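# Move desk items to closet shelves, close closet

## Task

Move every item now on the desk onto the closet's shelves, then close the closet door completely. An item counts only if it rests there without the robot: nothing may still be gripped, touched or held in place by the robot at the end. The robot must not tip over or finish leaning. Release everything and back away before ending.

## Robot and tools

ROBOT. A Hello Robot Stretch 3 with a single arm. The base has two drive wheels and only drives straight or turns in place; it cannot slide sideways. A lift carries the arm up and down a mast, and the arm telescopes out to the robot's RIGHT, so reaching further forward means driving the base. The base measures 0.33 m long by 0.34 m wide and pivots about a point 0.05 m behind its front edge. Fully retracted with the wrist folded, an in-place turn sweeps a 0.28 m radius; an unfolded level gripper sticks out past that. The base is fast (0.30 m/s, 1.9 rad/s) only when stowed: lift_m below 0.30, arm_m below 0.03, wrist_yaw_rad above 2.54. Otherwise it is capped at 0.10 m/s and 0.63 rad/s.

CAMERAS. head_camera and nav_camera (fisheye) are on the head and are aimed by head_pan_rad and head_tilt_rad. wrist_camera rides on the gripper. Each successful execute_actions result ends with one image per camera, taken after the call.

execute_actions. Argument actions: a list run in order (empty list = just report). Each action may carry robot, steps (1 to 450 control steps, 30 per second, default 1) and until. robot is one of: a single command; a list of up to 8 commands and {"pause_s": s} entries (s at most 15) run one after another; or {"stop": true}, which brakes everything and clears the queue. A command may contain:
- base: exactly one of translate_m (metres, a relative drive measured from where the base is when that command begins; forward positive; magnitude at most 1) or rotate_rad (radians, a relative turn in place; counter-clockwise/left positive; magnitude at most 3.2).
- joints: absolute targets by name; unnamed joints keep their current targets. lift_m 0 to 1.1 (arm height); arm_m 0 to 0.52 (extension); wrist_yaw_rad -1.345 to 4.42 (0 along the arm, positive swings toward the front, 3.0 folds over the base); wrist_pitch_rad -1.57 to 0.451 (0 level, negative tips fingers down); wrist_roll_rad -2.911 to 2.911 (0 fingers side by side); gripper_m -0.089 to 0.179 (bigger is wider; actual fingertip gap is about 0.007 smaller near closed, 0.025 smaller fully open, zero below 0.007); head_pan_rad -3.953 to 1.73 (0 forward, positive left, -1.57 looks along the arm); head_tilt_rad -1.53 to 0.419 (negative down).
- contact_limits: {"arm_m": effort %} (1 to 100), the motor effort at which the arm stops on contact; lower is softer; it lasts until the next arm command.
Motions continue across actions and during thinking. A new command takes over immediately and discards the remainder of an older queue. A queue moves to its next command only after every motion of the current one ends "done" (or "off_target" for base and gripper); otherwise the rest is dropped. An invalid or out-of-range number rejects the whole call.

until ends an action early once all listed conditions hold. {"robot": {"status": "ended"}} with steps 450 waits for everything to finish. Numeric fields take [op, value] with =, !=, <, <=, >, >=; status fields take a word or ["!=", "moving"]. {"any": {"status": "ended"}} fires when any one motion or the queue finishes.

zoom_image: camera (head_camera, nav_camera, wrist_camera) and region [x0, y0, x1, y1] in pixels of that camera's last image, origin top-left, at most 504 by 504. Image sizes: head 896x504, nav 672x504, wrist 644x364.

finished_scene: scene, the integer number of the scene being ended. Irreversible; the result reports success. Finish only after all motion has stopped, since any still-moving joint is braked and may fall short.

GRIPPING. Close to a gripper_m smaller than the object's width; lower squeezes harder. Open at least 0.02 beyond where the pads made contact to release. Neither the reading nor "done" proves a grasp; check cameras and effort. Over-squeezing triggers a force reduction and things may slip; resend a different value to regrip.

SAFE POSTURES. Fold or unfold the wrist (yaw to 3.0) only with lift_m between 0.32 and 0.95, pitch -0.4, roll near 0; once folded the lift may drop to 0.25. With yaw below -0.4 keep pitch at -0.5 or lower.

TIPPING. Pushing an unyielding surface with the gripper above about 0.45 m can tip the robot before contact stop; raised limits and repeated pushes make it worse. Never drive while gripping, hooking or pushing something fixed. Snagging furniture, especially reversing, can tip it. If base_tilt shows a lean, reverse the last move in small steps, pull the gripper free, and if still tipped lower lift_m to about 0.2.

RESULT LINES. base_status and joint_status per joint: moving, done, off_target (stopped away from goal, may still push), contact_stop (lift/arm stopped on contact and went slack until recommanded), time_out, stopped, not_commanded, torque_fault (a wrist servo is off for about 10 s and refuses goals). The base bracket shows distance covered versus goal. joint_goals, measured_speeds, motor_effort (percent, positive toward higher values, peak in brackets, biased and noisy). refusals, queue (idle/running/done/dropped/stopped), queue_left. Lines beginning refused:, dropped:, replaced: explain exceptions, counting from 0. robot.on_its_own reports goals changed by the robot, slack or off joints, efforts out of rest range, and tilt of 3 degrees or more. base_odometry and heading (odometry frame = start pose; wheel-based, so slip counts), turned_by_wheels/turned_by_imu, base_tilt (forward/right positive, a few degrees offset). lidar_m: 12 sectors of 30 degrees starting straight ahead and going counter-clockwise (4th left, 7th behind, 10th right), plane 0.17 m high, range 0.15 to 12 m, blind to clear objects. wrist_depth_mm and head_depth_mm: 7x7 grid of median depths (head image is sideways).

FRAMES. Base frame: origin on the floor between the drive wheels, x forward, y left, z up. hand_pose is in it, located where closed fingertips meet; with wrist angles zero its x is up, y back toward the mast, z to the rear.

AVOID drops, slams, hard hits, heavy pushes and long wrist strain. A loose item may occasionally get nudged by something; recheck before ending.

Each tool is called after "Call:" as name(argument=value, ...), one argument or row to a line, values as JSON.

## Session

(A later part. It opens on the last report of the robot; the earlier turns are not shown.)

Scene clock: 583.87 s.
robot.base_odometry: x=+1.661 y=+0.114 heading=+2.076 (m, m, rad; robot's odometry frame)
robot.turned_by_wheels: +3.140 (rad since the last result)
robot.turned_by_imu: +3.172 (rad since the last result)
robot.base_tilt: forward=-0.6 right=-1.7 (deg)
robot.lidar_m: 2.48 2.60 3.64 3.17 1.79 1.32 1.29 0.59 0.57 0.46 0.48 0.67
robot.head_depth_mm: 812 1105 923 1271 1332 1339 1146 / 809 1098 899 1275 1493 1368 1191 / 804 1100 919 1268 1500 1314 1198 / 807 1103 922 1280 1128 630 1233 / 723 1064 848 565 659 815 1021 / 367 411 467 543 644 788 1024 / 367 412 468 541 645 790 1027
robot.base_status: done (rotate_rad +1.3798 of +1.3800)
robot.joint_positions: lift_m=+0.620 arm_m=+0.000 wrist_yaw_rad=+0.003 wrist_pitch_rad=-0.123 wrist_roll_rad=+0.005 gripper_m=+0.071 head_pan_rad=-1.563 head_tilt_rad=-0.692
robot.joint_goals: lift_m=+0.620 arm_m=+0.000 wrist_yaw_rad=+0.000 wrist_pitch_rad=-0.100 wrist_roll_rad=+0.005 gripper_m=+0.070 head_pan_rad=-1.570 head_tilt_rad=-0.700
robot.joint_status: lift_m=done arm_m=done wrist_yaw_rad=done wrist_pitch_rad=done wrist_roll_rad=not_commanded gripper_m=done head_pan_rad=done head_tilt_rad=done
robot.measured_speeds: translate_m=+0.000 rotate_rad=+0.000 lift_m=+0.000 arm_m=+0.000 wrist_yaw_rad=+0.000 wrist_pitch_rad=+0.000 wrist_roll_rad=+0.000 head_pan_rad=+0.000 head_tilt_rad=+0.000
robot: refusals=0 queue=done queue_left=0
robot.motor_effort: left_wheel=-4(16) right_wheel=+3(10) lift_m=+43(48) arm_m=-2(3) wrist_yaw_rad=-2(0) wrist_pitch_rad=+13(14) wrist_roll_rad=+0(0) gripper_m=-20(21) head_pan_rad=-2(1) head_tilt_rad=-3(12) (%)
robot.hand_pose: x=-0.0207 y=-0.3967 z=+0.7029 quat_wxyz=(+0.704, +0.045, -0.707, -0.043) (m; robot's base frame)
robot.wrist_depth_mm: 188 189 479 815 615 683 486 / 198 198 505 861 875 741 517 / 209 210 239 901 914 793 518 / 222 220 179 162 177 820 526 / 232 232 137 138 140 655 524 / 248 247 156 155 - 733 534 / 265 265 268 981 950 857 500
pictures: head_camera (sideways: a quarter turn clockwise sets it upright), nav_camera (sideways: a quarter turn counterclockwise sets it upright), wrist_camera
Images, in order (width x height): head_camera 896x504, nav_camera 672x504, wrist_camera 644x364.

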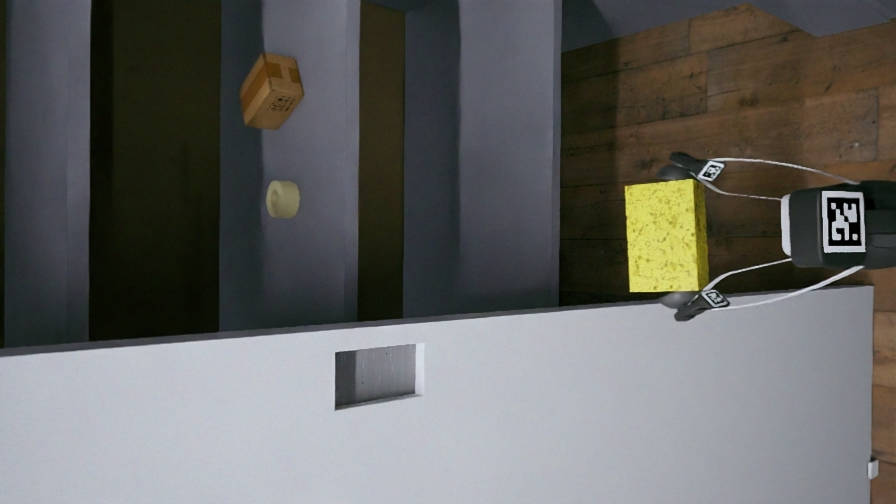

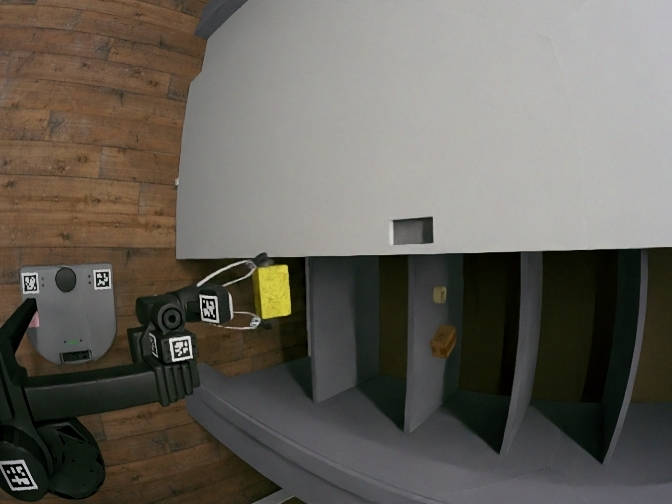

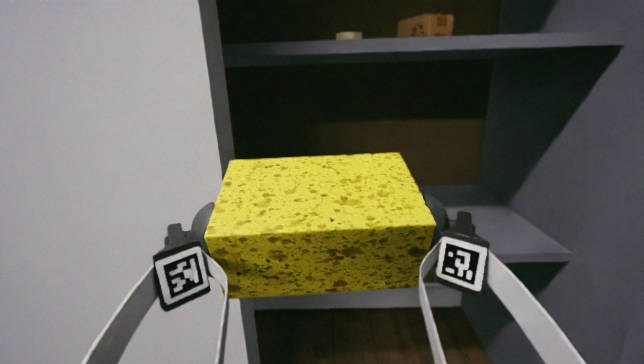

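Call:
execute_actions(
  actions=[
    {"robot":[{"base":{"translate_m":-0.09}},{"joints":{"arm_m":0.4,"lift_m":0.55}}],"steps":300,"until":{"robot":{"status":"ended"}}},
  ],
)

Scene clock: 593.17 s.
robot.base_odometry: x=+1.704 y=+0.035 heading=+2.076 (m, m, rad; robot's odometry frame)
robot.turned_by_wheels: +0.000 (rad since the last result)
robot.turned_by_imu: +0.000 (rad since the last result)
robot.base_tilt: forward=-0.5 right=-1.7 (deg)
robot.lidar_m: 2.57 2.69 3.71 3.20 1.66 1.23 1.20 0.61 0.51 1.18 0.48 0.66
robot.head_depth_mm: 808 1088 925 1205 1134 925 984 / 806 1100 907 1272 1131 1395 - / 807 1094 897 1310 - 1363 1190 / 805 1100 916 1068 1508 1368 1184 / 803 1098 919 1269 1502 1380 1164 / 807 1097 920 1261 694 812 1019 / 805 1062 491 540 640 788 1023
robot.base_status: done (translate_m -0.0900 of -0.0900)
robot.joint_positions: lift_m=+0.550 arm_m=+0.400 wrist_yaw_rad=+0.002 wrist_pitch_rad=-0.121 wrist_roll_rad=+0.005 gripper_m=+0.071 head_pan_rad=-1.563 head_tilt_rad=-0.692
robot.joint_goals: lift_m=+0.550 arm_m=+0.400 wrist_yaw_rad=+0.000 wrist_pitch_rad=-0.100 wrist_roll_rad=+0.005 gripper_m=+0.070 head_pan_rad=-1.570 head_tilt_rad=-0.700
robot.joint_status: lift_m=done arm_m=done wrist_yaw_rad=done wrist_pitch_rad=done wrist_roll_rad=not_commanded gripper_m=done head_pan_rad=done head_tilt_rad=done
robot.measured_speeds: translate_m=+0.000 rotate_rad=+0.000 lift_m=+0.000 arm_m=+0.000 wrist_yaw_rad=+0.000 wrist_pitch_rad=+0.000 wrist_roll_rad=+0.000 head_pan_rad=+0.000 head_tilt_rad=+0.000
robot: refusals=0 queue=done queue_left=0
robot.motor_effort: left_wheel=-3(9) right_wheel=+4(3) lift_m=+18(43) arm_m=+3(1) wrist_yaw_rad=-2(2) wrist_pitch_rad=+12(14) wrist_roll_rad=+0(0) gripper_m=-20(21) head_pan_rad=-3(2) head_tilt_rad=-3(4) (%)
robot.hand_pose: x=-0.0210 y=-0.7961 z=+0.6343 quat_wxyz=(+0.704, +0.044, -0.707, -0.043) (m; robot's base frame)
robot.wrist_depth_mm: 478 471 467 472 467 468 425 / 493 495 490 494 499 491 424 / 537 535 520 521 527 515 427 / 555 554 181 161 176 555 433 / 563 550 137 138 140 517 434 / 419 436 156 154 365 392 379 / 337 331 325 326 320 317 312
pictures: head_camera (sideways: a quarter turn clockwise sets it upright), nav_camera (sideways: a quarter turn counterclockwise sets it upright), wrist_camera
Images, in order (width x height): head_camera 896x504, nav_camera 672x504, wrist_camera 644x364.

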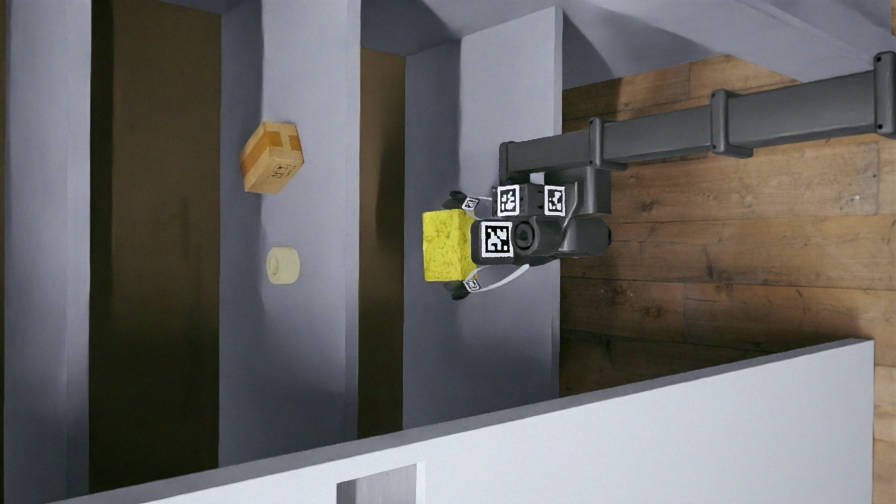

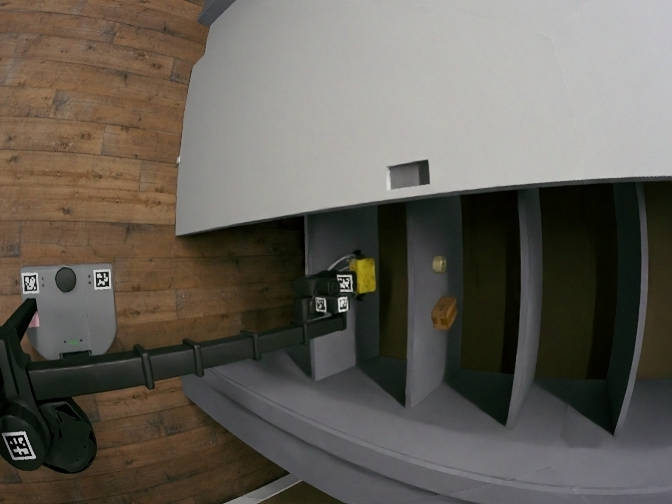

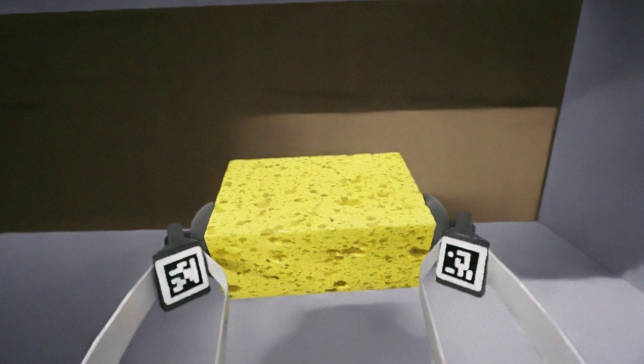

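Call:
execute_actions(
  actions=[
    {"robot":[{"joints":{"arm_m":0.48}},{"joints":{"lift_m":0.40}}],"steps":300,"until":{"robot":{"status":"ended"}}},
  ],
)

Scene clock: 598.83 s.
robot.base_odometry: x=+1.704 y=+0.035 heading=+2.076 (m, m, rad; robot's odometry frame)
robot.turned_by_wheels: +0.000 (rad since the last result)
robot.turned_by_imu: +0.001 (rad since the last result)
robot.base_tilt: forward=-0.6 right=-1.7 (deg)
robot.lidar_m: 2.58 2.70 3.72 3.59 1.66 1.23 1.20 0.61 0.52 1.18 0.48 0.66
robot.head_depth_mm: 804 1089 920 1205 1129 921 984 / 807 1093 909 1276 1499 1372 1170 / 807 1098 898 1271 1129 1373 1190 / 803 1104 921 1270 1493 1376 1185 / 804 1104 919 1264 1505 1368 1167 / 800 1101 922 1266 694 813 1022 / 804 1068 488 537 639 787 1022
robot.base_status: done (translate_m -0.0900 of -0.0900)
robot.joint_positions: lift_m=+0.400 arm_m=+0.480 wrist_yaw_rad=+0.002 wrist_pitch_rad=-0.121 wrist_roll_rad=+0.005 gripper_m=+0.071 head_pan_rad=-1.563 head_tilt_rad=-0.692
robot.joint_goals: lift_m=+0.400 arm_m=+0.480 wrist_yaw_rad=+0.000 wrist_pitch_rad=-0.100 wrist_roll_rad=+0.005 gripper_m=+0.070 head_pan_rad=-1.570 head_tilt_rad=-0.700
robot.joint_status: lift_m=done arm_m=done wrist_yaw_rad=done wrist_pitch_rad=done wrist_roll_rad=not_commanded gripper_m=done head_pan_rad=done head_tilt_rad=done
robot.measured_speeds: translate_m=+0.000 rotate_rad=+0.000 lift_m=+0.000 arm_m=+0.000 wrist_yaw_rad=+0.000 wrist_pitch_rad=+0.000 wrist_roll_rad=+0.000 head_pan_rad=+0.000 head_tilt_rad=+0.000
robot: refusals=0 queue=done queue_left=0
robot.motor_effort: left_wheel=-4(4) right_wheel=+4(4) lift_m=+18(15) arm_m=+4(1) wrist_yaw_rad=-2(2) wrist_pitch_rad=+12(12) wrist_roll_rad=+0(0) gripper_m=-21(20) head_pan_rad=-3(2) head_tilt_rad=-3(3) (%)
robot.hand_pose: x=-0.0210 y=-0.8761 z=+0.4843 quat_wxyz=(+0.704, +0.044, -0.707, -0.043) (m; robot's base frame)
robot.wrist_depth_mm: 402 407 399 401 405 401 394 / 424 423 421 425 416 420 414 / 442 445 447 442 436 441 430 / 366 356 179 162 177 318 316 / 238 235 137 138 140 217 212 / 176 183 155 153 156 163 162 / 139 138 138 135 134 131 130
pictures: head_camera (sideways: a quarter turn clockwise sets it upright), nav_camera (sideways: a quarter turn counterclockwise sets it upright), wrist_camera
Images, in order (width x height): head_camera 896x504, nav_camera 672x504, wrist_camera 644x364.

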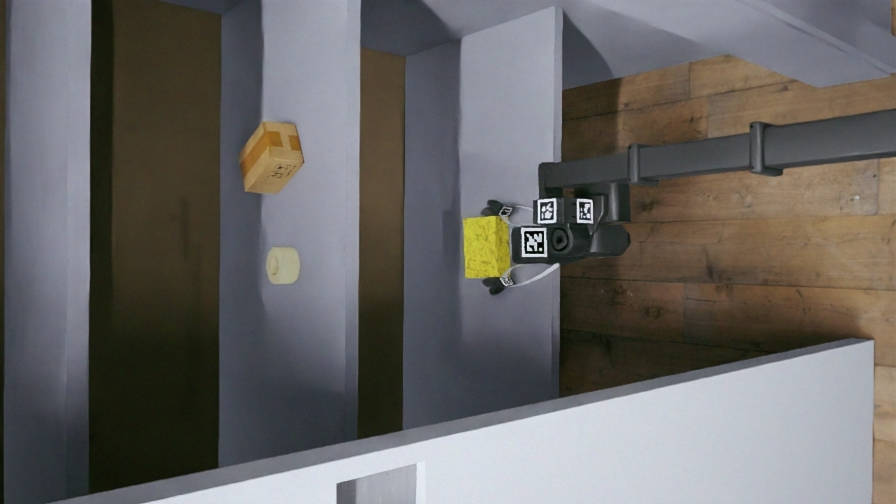

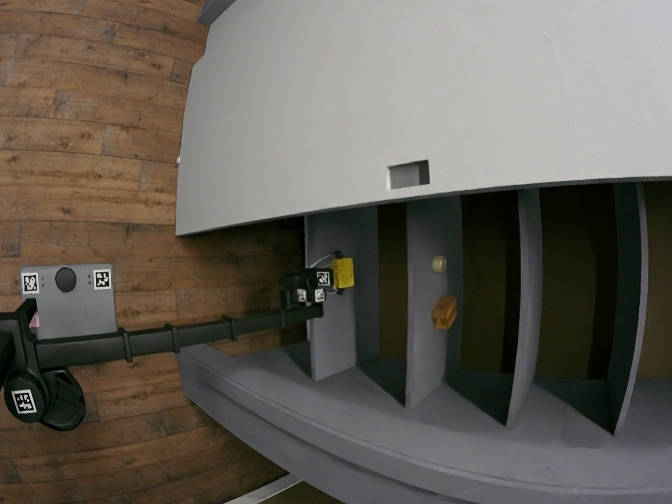

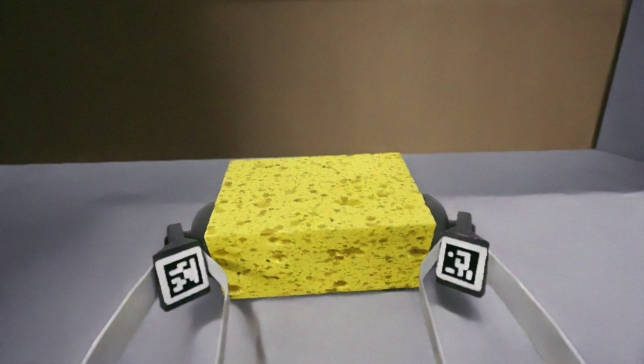

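Call:
execute_actions(
  actions=[
    {"robot":[{"joints":{"lift_m":0.394}},{"joints":{"gripper_m":0.13}},{"joints":{"arm_m":0.0}},{"joints":{"wrist_yaw_rad":1.57,"wrist_pitch_rad":0,"lift_m":0.895,"gripper_m":0.0},"base":{"translate_m":0.45}},{"base":{"rotate_rad":-1.555},"joints":{"head_pan_rad":-0.5,"head_tilt_rad":-0.5}},{"joints":{"arm_m":0.1}}],"steps":450,"until":{"robot":{"status":"ended"}}},
    {"steps":300,"until":{"robot":{"status":"ended"}}},
  ],
)

Scene clock: 623.43 s.
robot.base_odometry: x=+1.486 y=+0.429 heading=+0.522 (m, m, rad; robot's odometry frame)
robot.turned_by_wheels: -1.555 (rad since the last result)
robot.turned_by_imu: -1.552 (rad since the last result)
robot.base_tilt: forward=-0.6 right=-1.8 (deg)
robot.lidar_m: 0.47 0.49 0.76 2.13 2.23 3.16 3.58 2.24 1.69 1.64 0.86 0.48
robot.head_depth_mm: 983 1030 1097 1161 1247 1218 1247 / 1108 1137 1208 1331 1362 1522 1302 / 446 886 1135 1474 1266 1532 1303 / 414 450 493 549 609 693 797 / 394 428 466 512 570 638 731 / 377 407 442 484 534 595 673 / 362 389 420 458 503 555 623
robot.base_status: done (rotate_rad -1.5548 of -1.5550)
robot.joint_positions: lift_m=+0.895 arm_m=+0.100 wrist_yaw_rad=+1.568 wrist_pitch_rad=-0.020 wrist_roll_rad=+0.005 gripper_m=+0.000 head_pan_rad=-0.507 head_tilt_rad=-0.507
robot.joint_goals: lift_m=+0.895 arm_m=+0.100 wrist_yaw_rad=+1.570 wrist_pitch_rad=+0.000 wrist_roll_rad=+0.005 gripper_m=+0.000 head_pan_rad=-0.500 head_tilt_rad=-0.500
robot.joint_status: lift_m=done arm_m=done wrist_yaw_rad=done wrist_pitch_rad=done wrist_roll_rad=not_commanded gripper_m=done head_pan_rad=done head_tilt_rad=done
robot.measured_speeds: translate_m=+0.000 rotate_rad=+0.000 lift_m=+0.000 arm_m=+0.000 wrist_yaw_rad=+0.000 wrist_pitch_rad=+0.000 wrist_roll_rad=+0.000 head_pan_rad=+0.000 head_tilt_rad=+0.000
robot: refusals=0 queue=done queue_left=0
robot.motor_effort: left_wheel=+4(9) right_wheel=-6(7) lift_m=+42(45) arm_m=+3(4) wrist_yaw_rad=+1(0) wrist_pitch_rad=+12(14) wrist_roll_rad=+0(0) gripper_m=-3(96) head_pan_rad=+3(28) head_tilt_rad=+2(16) (%)
robot.hand_pose: x=+0.2343 y=-0.2454 z=+1.0039 quat_wxyz=(+0.505, +0.506, -0.497, +0.493) (m; robot's base frame)
robot.wrist_depth_mm: 355 349 352 348 - 984 674 / 370 368 365 358 - 946 640 / 376 375 377 375 - - 680 / 398 389 390 394 886 855 675 / 419 406 404 - - 965 690 / 433 431 420 421 - 979 706 / 452 445 440 438 854 842 688
pictures: head_camera (sideways: a quarter turn clockwise sets it upright), nav_camera (sideways: a quarter turn counterclockwise sets it upright), wrist_camera
Images, in order (width x height): head_camera 896x504, nav_camera 672x504, wrist_camera 644x364.

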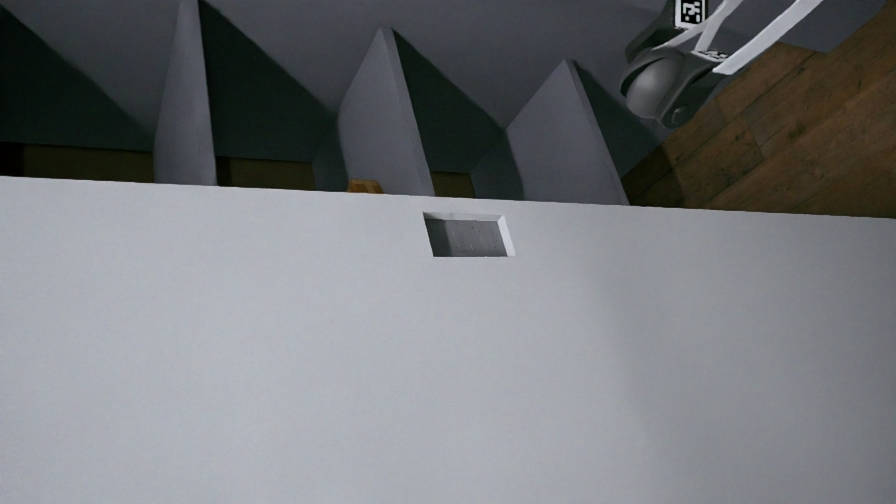

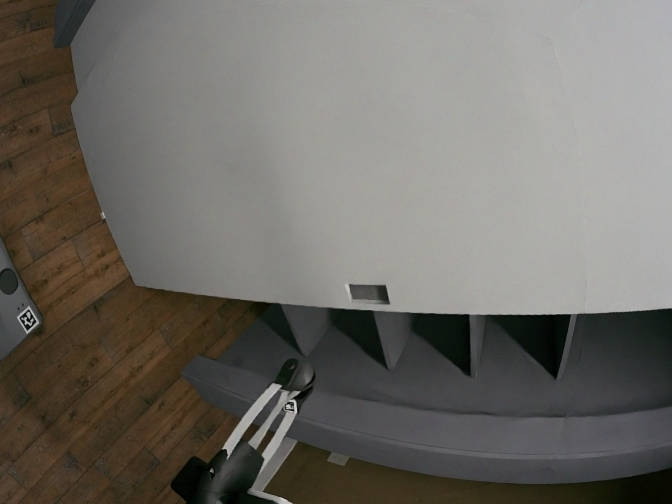

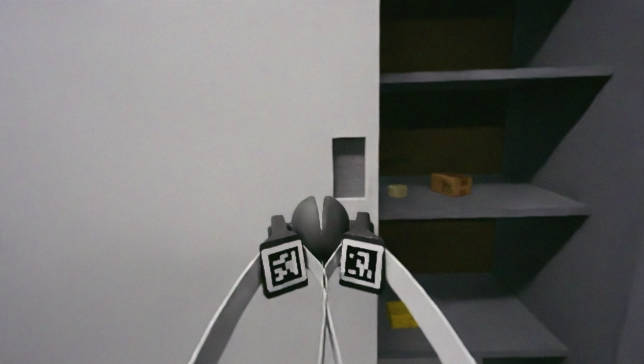

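Call:
execute_actions(
  actions=[
    {"robot":[{"base":{"translate_m":0.145},"joints":{"arm_m":0.133}}],"steps":200,"until":{"robot":{"status":"ended"}}},
  ],
)

Scene clock: 628.90 s.
robot.base_odometry: x=+1.612 y=+0.501 heading=+0.522 (m, m, rad; robot's odometry frame)
robot.turned_by_wheels: +0.000 (rad since the last result)
robot.turned_by_imu: +0.002 (rad since the last result)
robot.base_tilt: forward=-0.6 right=-1.7 (deg)
robot.lidar_m: 0.32 0.34 0.48 2.12 2.22 3.16 3.30 2.25 1.70 1.65 0.44 0.33
robot.head_depth_mm: 317 351 1032 1068 1228 1388 1308 / 299 329 365 409 475 555 1248 / 288 310 342 381 429 494 578 / - 295 323 357 399 454 523 / - 286 306 335 373 420 479 / - - 291 317 349 390 442 / - - 284 300 329 365 410
robot.base_status: done (translate_m +0.1450 of +0.1450)
robot.joint_positions: lift_m=+0.895 arm_m=+0.133 wrist_yaw_rad=+1.568 wrist_pitch_rad=-0.020 wrist_roll_rad=+0.005 gripper_m=+0.000 head_pan_rad=-0.507 head_tilt_rad=-0.507
robot.joint_goals: lift_m=+0.895 arm_m=+0.133 wrist_yaw_rad=+1.570 wrist_pitch_rad=+0.000 wrist_roll_rad=+0.005 gripper_m=+0.000 head_pan_rad=-0.500 head_tilt_rad=-0.500
robot.joint_status: lift_m=done arm_m=done wrist_yaw_rad=done wrist_pitch_rad=done wrist_roll_rad=not_commanded gripper_m=done head_pan_rad=done head_tilt_rad=done
robot.measured_speeds: translate_m=+0.000 rotate_rad=+0.000 lift_m=+0.000 arm_m=+0.000 wrist_yaw_rad=+0.000 wrist_pitch_rad=+0.000 wrist_roll_rad=+0.000 head_pan_rad=+0.000 head_tilt_rad=+0.000
robot: refusals=0 queue=done queue_left=0
robot.motor_effort: left_wheel=+4(9) right_wheel=-5(6) lift_m=+42(42) arm_m=+3(4) wrist_yaw_rad=+1(0) wrist_pitch_rad=+12(12) wrist_roll_rad=+0(0) gripper_m=-3(3) head_pan_rad=+2(2) head_tilt_rad=+3(3) (%)
robot.hand_pose: x=+0.2343 y=-0.2784 z=+1.0039 quat_wxyz=(+0.505, +0.506, -0.497, +0.493) (m; robot's base frame)
robot.wrist_depth_mm: 219 217 215 214 854 821 633 / 227 224 224 224 845 841 583 / 236 234 230 230 918 918 634 / 244 241 241 246 952 834 655 / 254 251 250 - 641 679 605 / 263 264 264 264 - 978 657 / 279 275 270 269 801 804 665
pictures: head_camera (sideways: a quarter turn clockwise sets it upright), nav_camera (sideways: a quarter turn counterclockwise sets it upright), wrist_camera
Images, in order (width x height): head_camera 896x504, nav_camera 672x504, wrist_camera 644x364.

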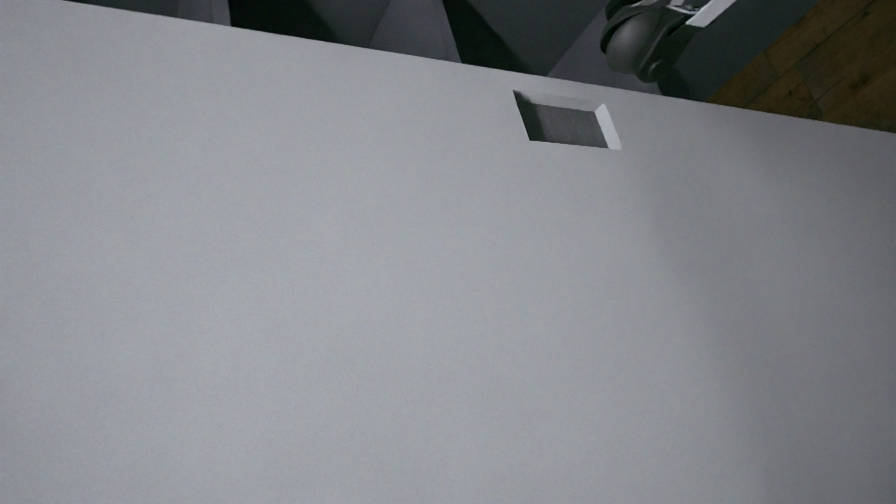

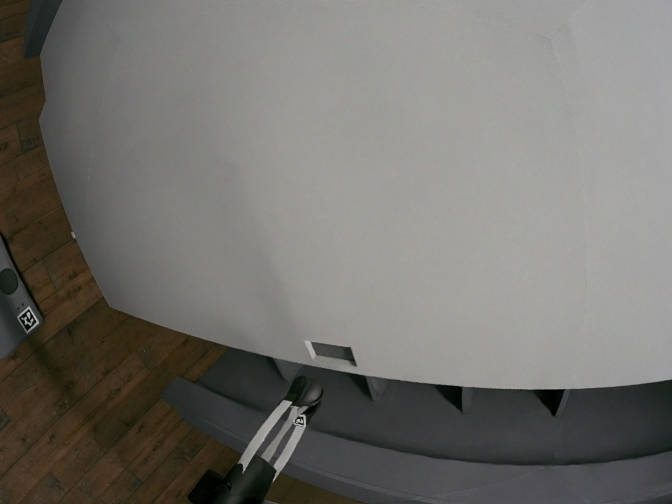

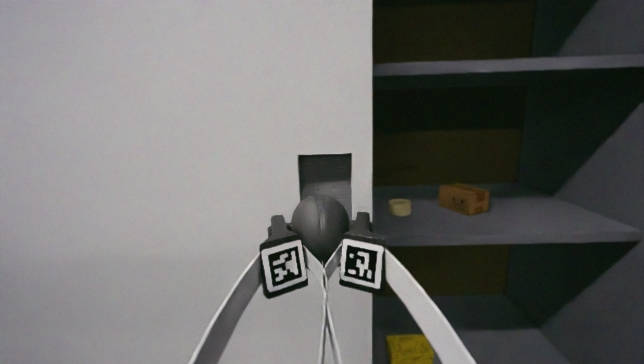

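Aligned.

Call:
execute_actions(
  actions=[
    {"robot":[{"base":{"translate_m":0.082}},{"joints":{"arm_m":0.49},"contact_limits":{"arm_m":25}}],"steps":300,"until":{"robot":{"status":"ended"}}},
  ],
)

Scene clock: 636.83 s.
robot.base_odometry: x=+1.683 y=+0.542 heading=+0.520 (m, m, rad; robot's odometry frame)
robot.turned_by_wheels: -0.002 (rad since the last result)
robot.turned_by_imu: -0.032 (rad since the last result)
robot.base_tilt: forward=-0.6 right=-1.8 (deg)
robot.lidar_m: 0.25 0.26 0.42 0.92 2.20 3.05 3.38 2.33 1.71 0.81 0.35 0.26
robot.head_depth_mm: - - 296 335 386 457 558 / - - 288 309 351 409 490 / - - - 290 322 369 434 / - - - - 298 337 390 / - - - - 286 311 355 / - - - - - 292 324 / - - - - - - 299
robot.base_status: done (translate_m +0.0819 of +0.0820)
robot.joint_positions: lift_m=+0.895 arm_m=+0.489 wrist_yaw_rad=+1.652 wrist_pitch_rad=-0.026 wrist_roll_rad=+0.005 gripper_m=+0.000 head_pan_rad=-0.507 head_tilt_rad=-0.506
robot.joint_goals: lift_m=+0.895 arm_m=+0.490 wrist_yaw_rad=+1.620 wrist_pitch_rad=+0.000 wrist_roll_rad=+0.005 gripper_m=+0.000 head_pan_rad=-0.500 head_tilt_rad=-0.500
robot.joint_status: lift_m=done arm_m=done wrist_yaw_rad=done wrist_pitch_rad=done wrist_roll_rad=not_commanded gripper_m=done head_pan_rad=done head_tilt_rad=done
robot.measured_speeds: translate_m=+0.000 rotate_rad=+0.000 lift_m=+0.000 arm_m=+0.000 wrist_yaw_rad=+0.000 wrist_pitch_rad=+0.000 wrist_roll_rad=+0.000 head_pan_rad=+0.000 head_tilt_rad=+0.000
robot: refusals=0 queue=done queue_left=0
robot.on_its_own: wrist_yaw_rad is held at +1.620, not at your +1.570, by its stall guard, which is still easing; right_wheel is at rest, and its effort (+41) is outside its rest range (-18 to +18)
robot.motor_effort: left_wheel=-18(20) right_wheel=+41(43) lift_m=+41(42) arm_m=+5(7) wrist_yaw_rad=-21(47) wrist_pitch_rad=+15(17) wrist_roll_rad=+0(0) gripper_m=-6(9) head_pan_rad=+2(4) head_tilt_rad=+2(2) (%)
robot.contact_limits: arm_m 25 (drawing in: default 15, maximum 25; extending or still: default 22, maximum 35)
robot.hand_pose: x=+0.2333 y=-0.6136 z=+1.0025 quat_wxyz=(+0.485, +0.528, -0.473, +0.512) (m; robot's base frame)
robot.wrist_depth_mm: 162 160 157 153 821 230 146 / 168 166 163 159 612 232 146 / 176 173 168 164 812 234 147 / 184 179 176 172 850 233 147 / 192 188 183 - 569 235 148 / 201 196 192 188 878 238 153 / 209 207 199 193 793 237 155
pictures: head_camera (sideways: a quarter turn clockwise sets it upright), nav_camera (sideways: a quarter turn counterclockwise sets it upright), wrist_camera
Images, in order (width x height): head_camera 896x504, nav_camera 672x504, wrist_camera 644x364.

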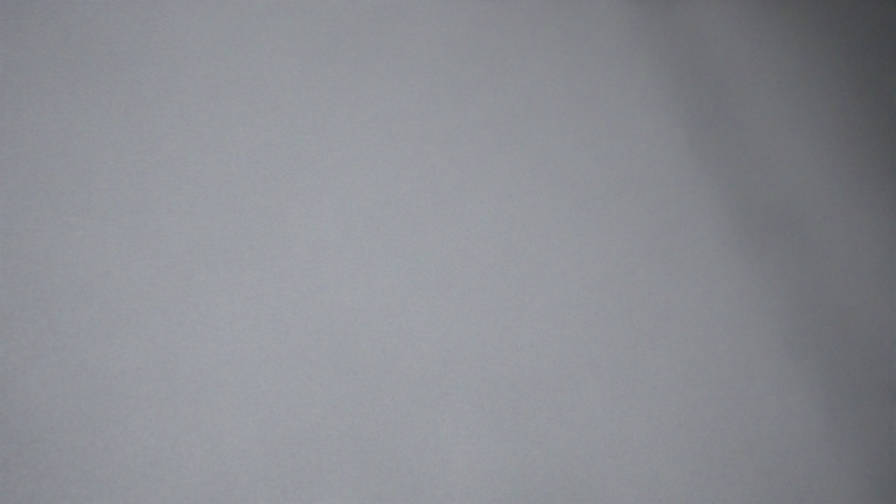

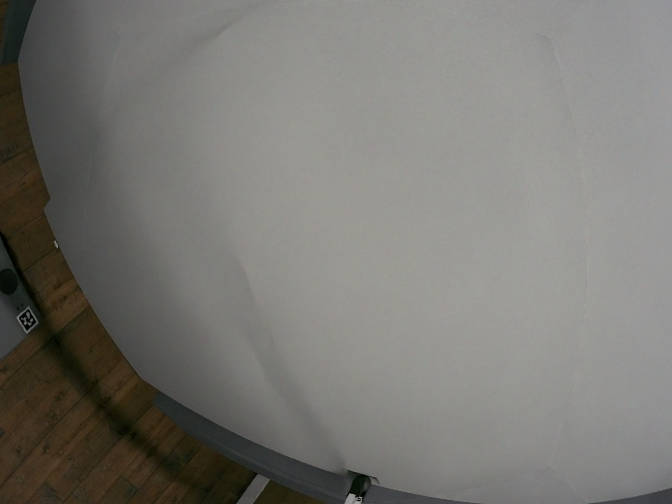

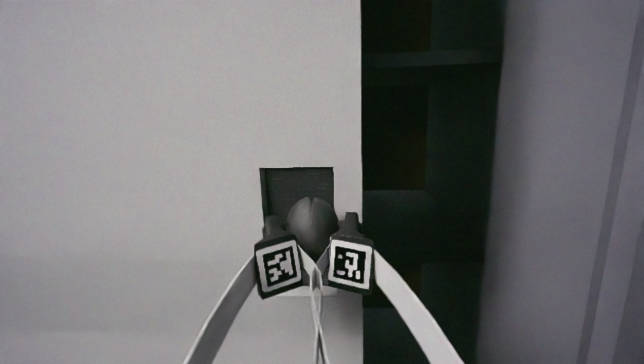

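Call:
execute_actions(
  actions=[
    {"robot":[{"joints":{"arm_m":0.52,"wrist_yaw_rad":1.2},"contact_limits":{"arm_m":25}}],"steps":150,"until":{"robot":{"status":"ended"}}},
  ],
)

Scene clock: 641.67 s.
robot.base_odometry: x=+1.683 y=+0.542 heading=+0.522 (m, m, rad; robot's odometry frame)
robot.turned_by_wheels: +0.002 (rad since the last result)
robot.turned_by_imu: +0.003 (rad since the last result)
robot.base_tilt: forward=-0.6 right=-1.8 (deg)
robot.lidar_m: 0.25 0.30 0.42 0.93 2.20 3.06 3.38 2.33 1.71 0.81 0.35 0.26
robot.head_depth_mm: - - 296 331 383 452 553 / - - 284 305 347 404 485 / - - - 290 319 366 430 / - - - - 295 335 386 / - - - - 287 308 351 / - - - - - 290 322 / - - - - - - 299
robot.base_status: done (translate_m +0.0820 of +0.0820)
robot.joint_positions: lift_m=+0.895 arm_m=+0.516 wrist_yaw_rad=+1.283 wrist_pitch_rad=-0.025 wrist_roll_rad=+0.005 gripper_m=+0.000 head_pan_rad=-0.507 head_tilt_rad=-0.505
robot.joint_goals: lift_m=+0.895 arm_m=+0.520 wrist_yaw_rad=+1.200 wrist_pitch_rad=+0.000 wrist_roll_rad=+0.005 gripper_m=+0.000 head_pan_rad=-0.500 head_tilt_rad=-0.500
robot.joint_status: lift_m=done arm_m=off_target wrist_yaw_rad=off_target wrist_pitch_rad=done wrist_roll_rad=not_commanded gripper_m=done head_pan_rad=done head_tilt_rad=done
robot.measured_speeds: translate_m=+0.000 rotate_rad=+0.000 lift_m=+0.000 arm_m=+0.000 wrist_yaw_rad=+0.000 wrist_pitch_rad=+0.000 wrist_roll_rad=+0.000 head_pan_rad=+0.000 head_tilt_rad=+0.000
robot: refusals=0 queue=dropped queue_left=0
robot.on_its_own: wrist_yaw_rad is at rest, and its effort (-53) is outside its rest range (-12 to +12)
robot.motor_effort: left_wheel=+13(22) right_wheel=-15(45) lift_m=+41(41) arm_m=+9(9) wrist_yaw_rad=-53(67) wrist_pitch_rad=+14(17) wrist_roll_rad=+0(0) gripper_m=-10(12) head_pan_rad=+4(1) head_tilt_rad=+2(1) (%)
robot.contact_limits: arm_m 25 (drawing in: default 15, maximum 25; extending or still: default 22, maximum 35)
robot.hand_pose: x=+0.2237 y=-0.7336 z=+1.0029 quat_wxyz=(+0.571, +0.431, -0.562, +0.415) (m; robot's base frame)
robot.wrist_depth_mm: 128 135 144 152 136 165 183 / 132 138 150 158 141 173 190 / 135 143 154 163 146 179 200 / 139 147 161 174 153 186 210 / 143 153 164 - 159 197 220 / 148 157 168 188 168 206 231 / 153 163 180 192 174 218 245
pictures: head_camera (sideways: a quarter turn clockwise sets it upright), nav_camera (sideways: a quarter turn counterclockwise sets it upright), wrist_camera
Images, in order (width x height): head_camera 896x504, nav_camera 672x504, wrist_camera 644x364.

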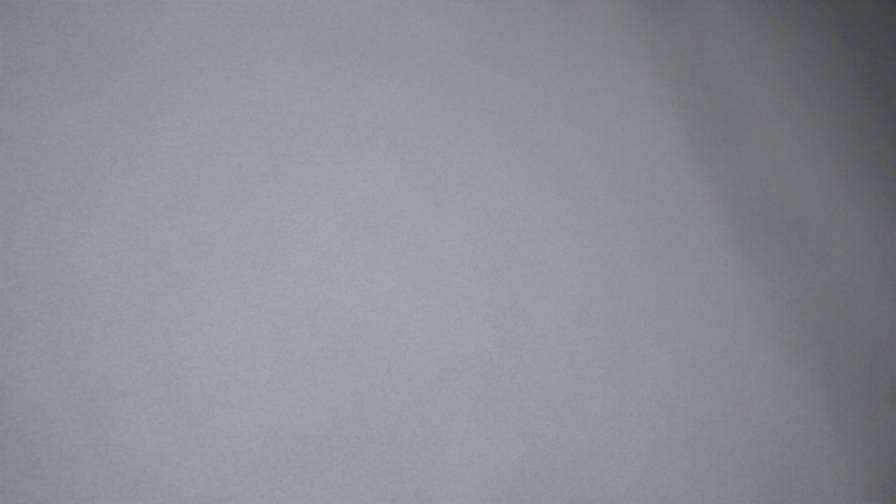

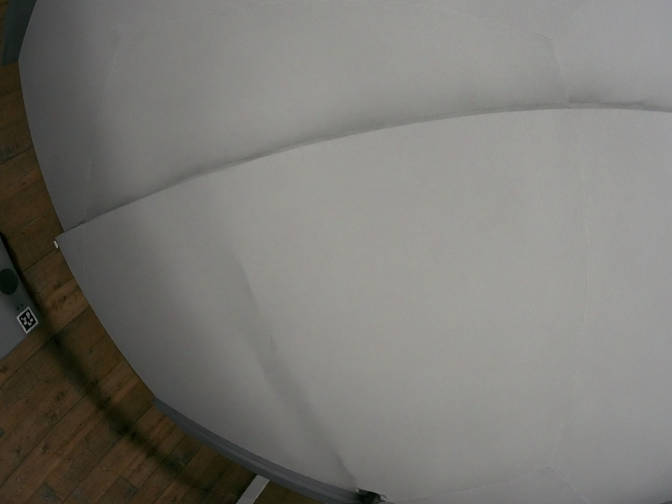

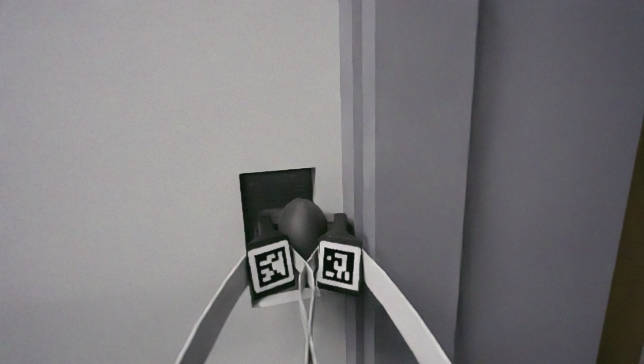

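Call:
execute_actions(
  actions=[
    {"robot":[{"joints":{"wrist_yaw_rad":1.4,"arm_m":0.5}},{"base":{"translate_m":-0.35}},{"joints":{"head_pan_rad":-0.7,"head_tilt_rad":-0.2}}],"steps":300,"until":{"robot":{"status":"ended"}}},
  ],
)

Scene clock: 650.30 s.
robot.base_odometry: x=+1.380 y=+0.368 heading=+0.521 (m, m, rad; robot's odometry frame)
robot.turned_by_wheels: -0.001 (rad since the last result)
robot.turned_by_imu: -0.002 (rad since the last result)
robot.base_tilt: forward=-0.5 right=-1.7 (deg)
robot.lidar_m: 0.60 0.67 0.92 2.12 2.20 3.05 3.02 2.30 1.71 1.65 0.84 0.62
robot.head_depth_mm: 846 887 932 988 1054 1853 1576 / 787 812 852 886 928 973 1029 / 718 746 781 816 856 899 949 / 658 684 712 743 775 808 850 / 609 634 657 682 709 735 768 / 567 588 606 626 650 676 701 / 530 548 564 583 605 622 646
robot.base_status: done (translate_m -0.3500 of -0.3500)
robot.joint_positions: lift_m=+0.895 arm_m=+0.500 wrist_yaw_rad=+1.397 wrist_pitch_rad=-0.022 wrist_roll_rad=+0.006 gripper_m=+0.000 head_pan_rad=-0.693 head_tilt_rad=-0.211
robot.joint_goals: lift_m=+0.895 arm_m=+0.500 wrist_yaw_rad=+1.400 wrist_pitch_rad=+0.000 wrist_roll_rad=+0.006 gripper_m=+0.000 head_pan_rad=-0.700 head_tilt_rad=-0.200
robot.joint_status: lift_m=done arm_m=done wrist_yaw_rad=done wrist_pitch_rad=done wrist_roll_rad=not_commanded gripper_m=done head_pan_rad=done head_tilt_rad=done
robot.measured_speeds: translate_m=+0.000 rotate_rad=+0.000 lift_m=+0.000 arm_m=+0.000 wrist_yaw_rad=+0.000 wrist_pitch_rad=+0.000 wrist_roll_rad=+0.000 head_pan_rad=+0.000 head_tilt_rad=+0.000
robot: refusals=0 queue=done queue_left=0
robot.motor_effort: left_wheel=+1(13) right_wheel=-2(16) lift_m=+41(41) arm_m=-2(5) wrist_yaw_rad=+1(55) wrist_pitch_rad=+13(15) wrist_roll_rad=+0(0) gripper_m=-3(10) head_pan_rad=-1(14) head_tilt_rad=+4(18) (%)
robot.hand_pose: x=+0.2304 y=-0.6895 z=+1.0036 quat_wxyz=(+0.545, +0.462, -0.538, +0.448) (m; robot's base frame)
robot.wrist_depth_mm: 414 439 456 464 491 - 916 / 432 444 465 467 509 - 922 / 444 464 483 504 515 - 896 / 456 476 503 502 541 - 946 / 473 492 521 - 564 - 919 / 491 504 539 564 588 - 992 / 505 522 551 587 599 - 981
pictures: head_camera (sideways: a quarter turn clockwise sets it upright), nav_camera (sideways: a quarter turn counterclockwise sets it upright), wrist_camera
Images, in order (width x height): head_camera 896x504, nav_camera 672x504, wrist_camera 644x364.

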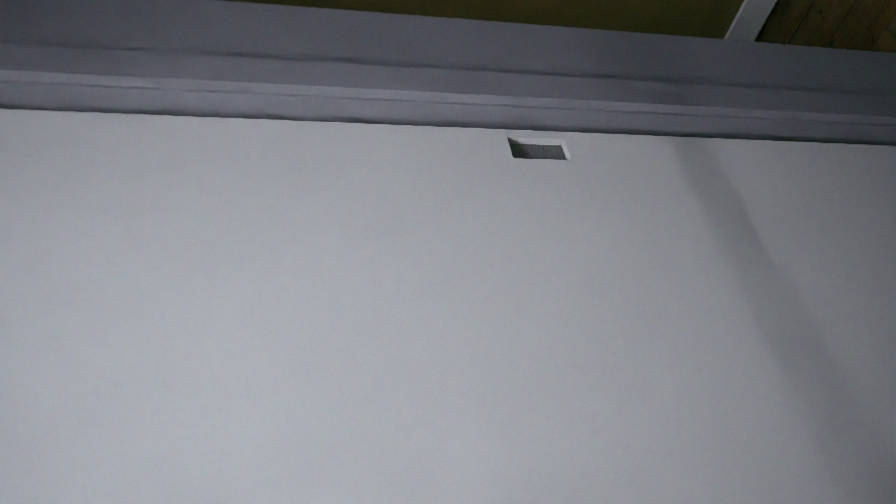

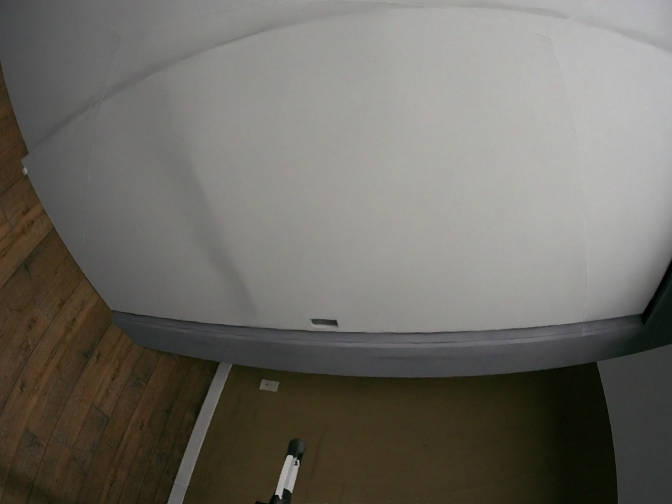

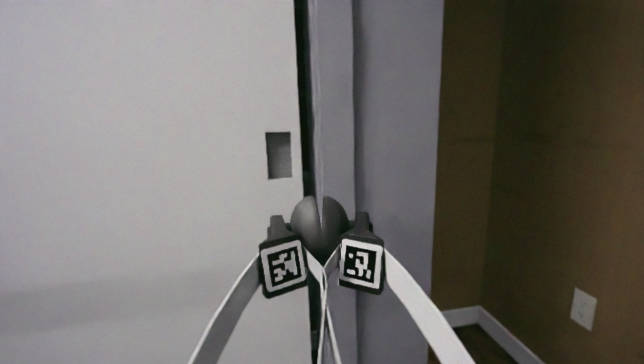

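Call:
execute_actions(
  actions=[
    {"robot":{"joints":{"head_pan_rad":0.9,"head_tilt_rad":-0.2}},"steps":60,"until":{"robot":{"status":"ended"}}},
  ],
)

Call:
zoom_image(
  camera="wrist_camera",
  region=[240,0,400,200],
)

Scene clock: 654.80 s.
robot.base_odometry: x=+1.380 y=+0.368 heading=+0.521 (m, m, rad; robot's odometry frame)
robot.turned_by_wheels: +0.000 (rad since the last result)
robot.turned_by_imu: +0.001 (rad since the last result)
robot.base_tilt: forward=-0.6 right=-1.7 (deg)
robot.lidar_m: 0.59 0.67 0.92 2.12 2.20 3.05 3.02 2.29 1.71 1.65 0.83 0.62
robot.head_depth_mm: 636 658 673 697 716 742 762 / 700 720 743 764 796 819 854 / 768 796 828 859 885 922 964 / 822 854 886 922 966 1000 1051 / 868 911 953 994 1048 1106 1169 / 2062 2165 2242 2325 2375 2189 1678 / 1933 2002 2073 2165 2233 2216 1689
robot.base_status: done (translate_m -0.3500 of -0.3500)
robot.joint_positions: lift_m=+0.895 arm_m=+0.500 wrist_yaw_rad=+1.397 wrist_pitch_rad=-0.022 wrist_roll_rad=+0.006 gripper_m=+0.000 head_pan_rad=+0.893 head_tilt_rad=-0.211
robot.joint_goals: lift_m=+0.895 arm_m=+0.500 wrist_yaw_rad=+1.400 wrist_pitch_rad=+0.000 wrist_roll_rad=+0.006 gripper_m=+0.000 head_pan_rad=+0.900 head_tilt_rad=-0.200
robot.joint_status: lift_m=done arm_m=done wrist_yaw_rad=done wrist_pitch_rad=done wrist_roll_rad=not_commanded gripper_m=done head_pan_rad=done head_tilt_rad=done
robot.measured_speeds: translate_m=+0.000 rotate_rad=+0.000 lift_m=+0.000 arm_m=+0.000 wrist_yaw_rad=+0.000 wrist_pitch_rad=+0.000 wrist_roll_rad=+0.000 head_pan_rad=+0.000 head_tilt_rad=+0.000
robot: refusals=0 queue=done queue_left=0
robot.motor_effort: left_wheel=+1(2) right_wheel=-2(2) lift_m=+41(41) arm_m=-2(2) wrist_yaw_rad=+1(0) wrist_pitch_rad=+13(13) wrist_roll_rad=+0(0) gripper_m=-3(3) head_pan_rad=+2(31) head_tilt_rad=+4(5) (%)
robot.hand_pose: x=+0.2304 y=-0.6895 z=+1.0036 quat_wxyz=(+0.545, +0.462, -0.538, +0.448) (m; robot's base frame)
robot.wrist_depth_mm: 416 431 443 464 487 - 878 / 435 444 469 479 509 - 907 / 438 460 492 499 527 - 896 / 467 473 500 517 540 - 952 / 479 496 517 - 560 - 947 / 483 510 534 564 607 - 970 / 504 534 569 581 594 - 970
pictures: head_camera (sideways: a quarter turn clockwise sets it upright), nav_camera (sideways: a quarter turn counterclockwise sets it upright), wrist_camera
Images, in order (width x height): head_camera 896x504, nav_camera 672x504, wrist_camera 644x364.

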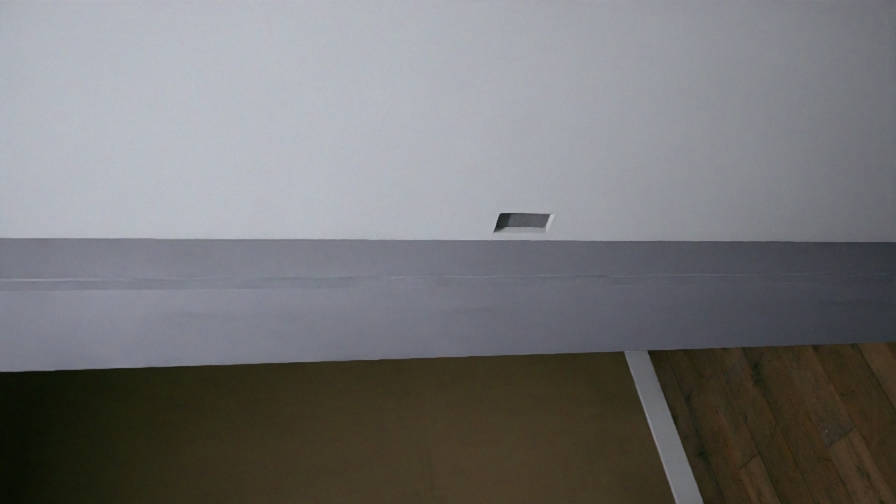

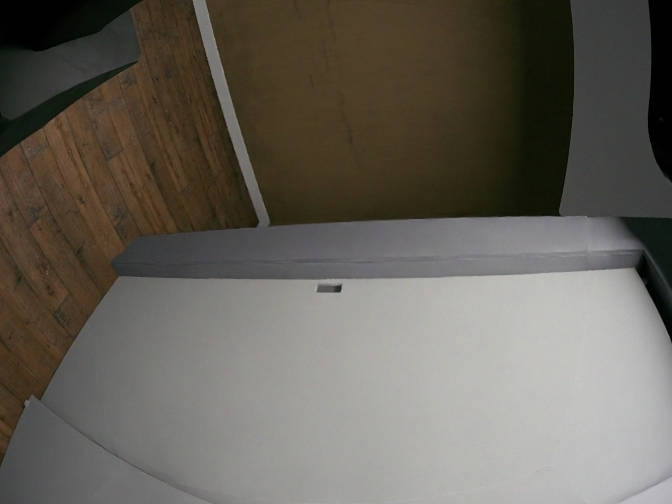

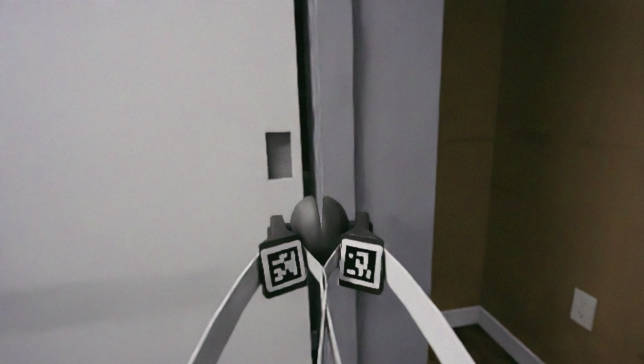

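Region (240, 0, 400, 200) of wrist_camera's 644x364 image, scaled by 2.520; it fills the left 403 columns of this view, and the rest is white.

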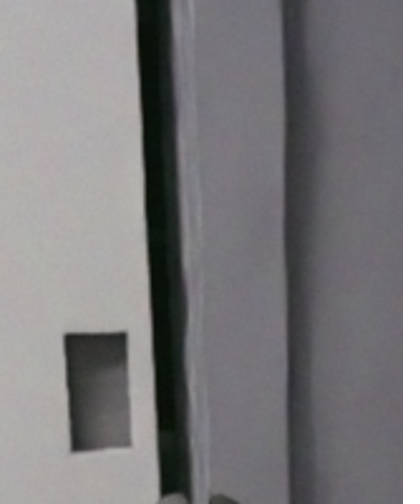

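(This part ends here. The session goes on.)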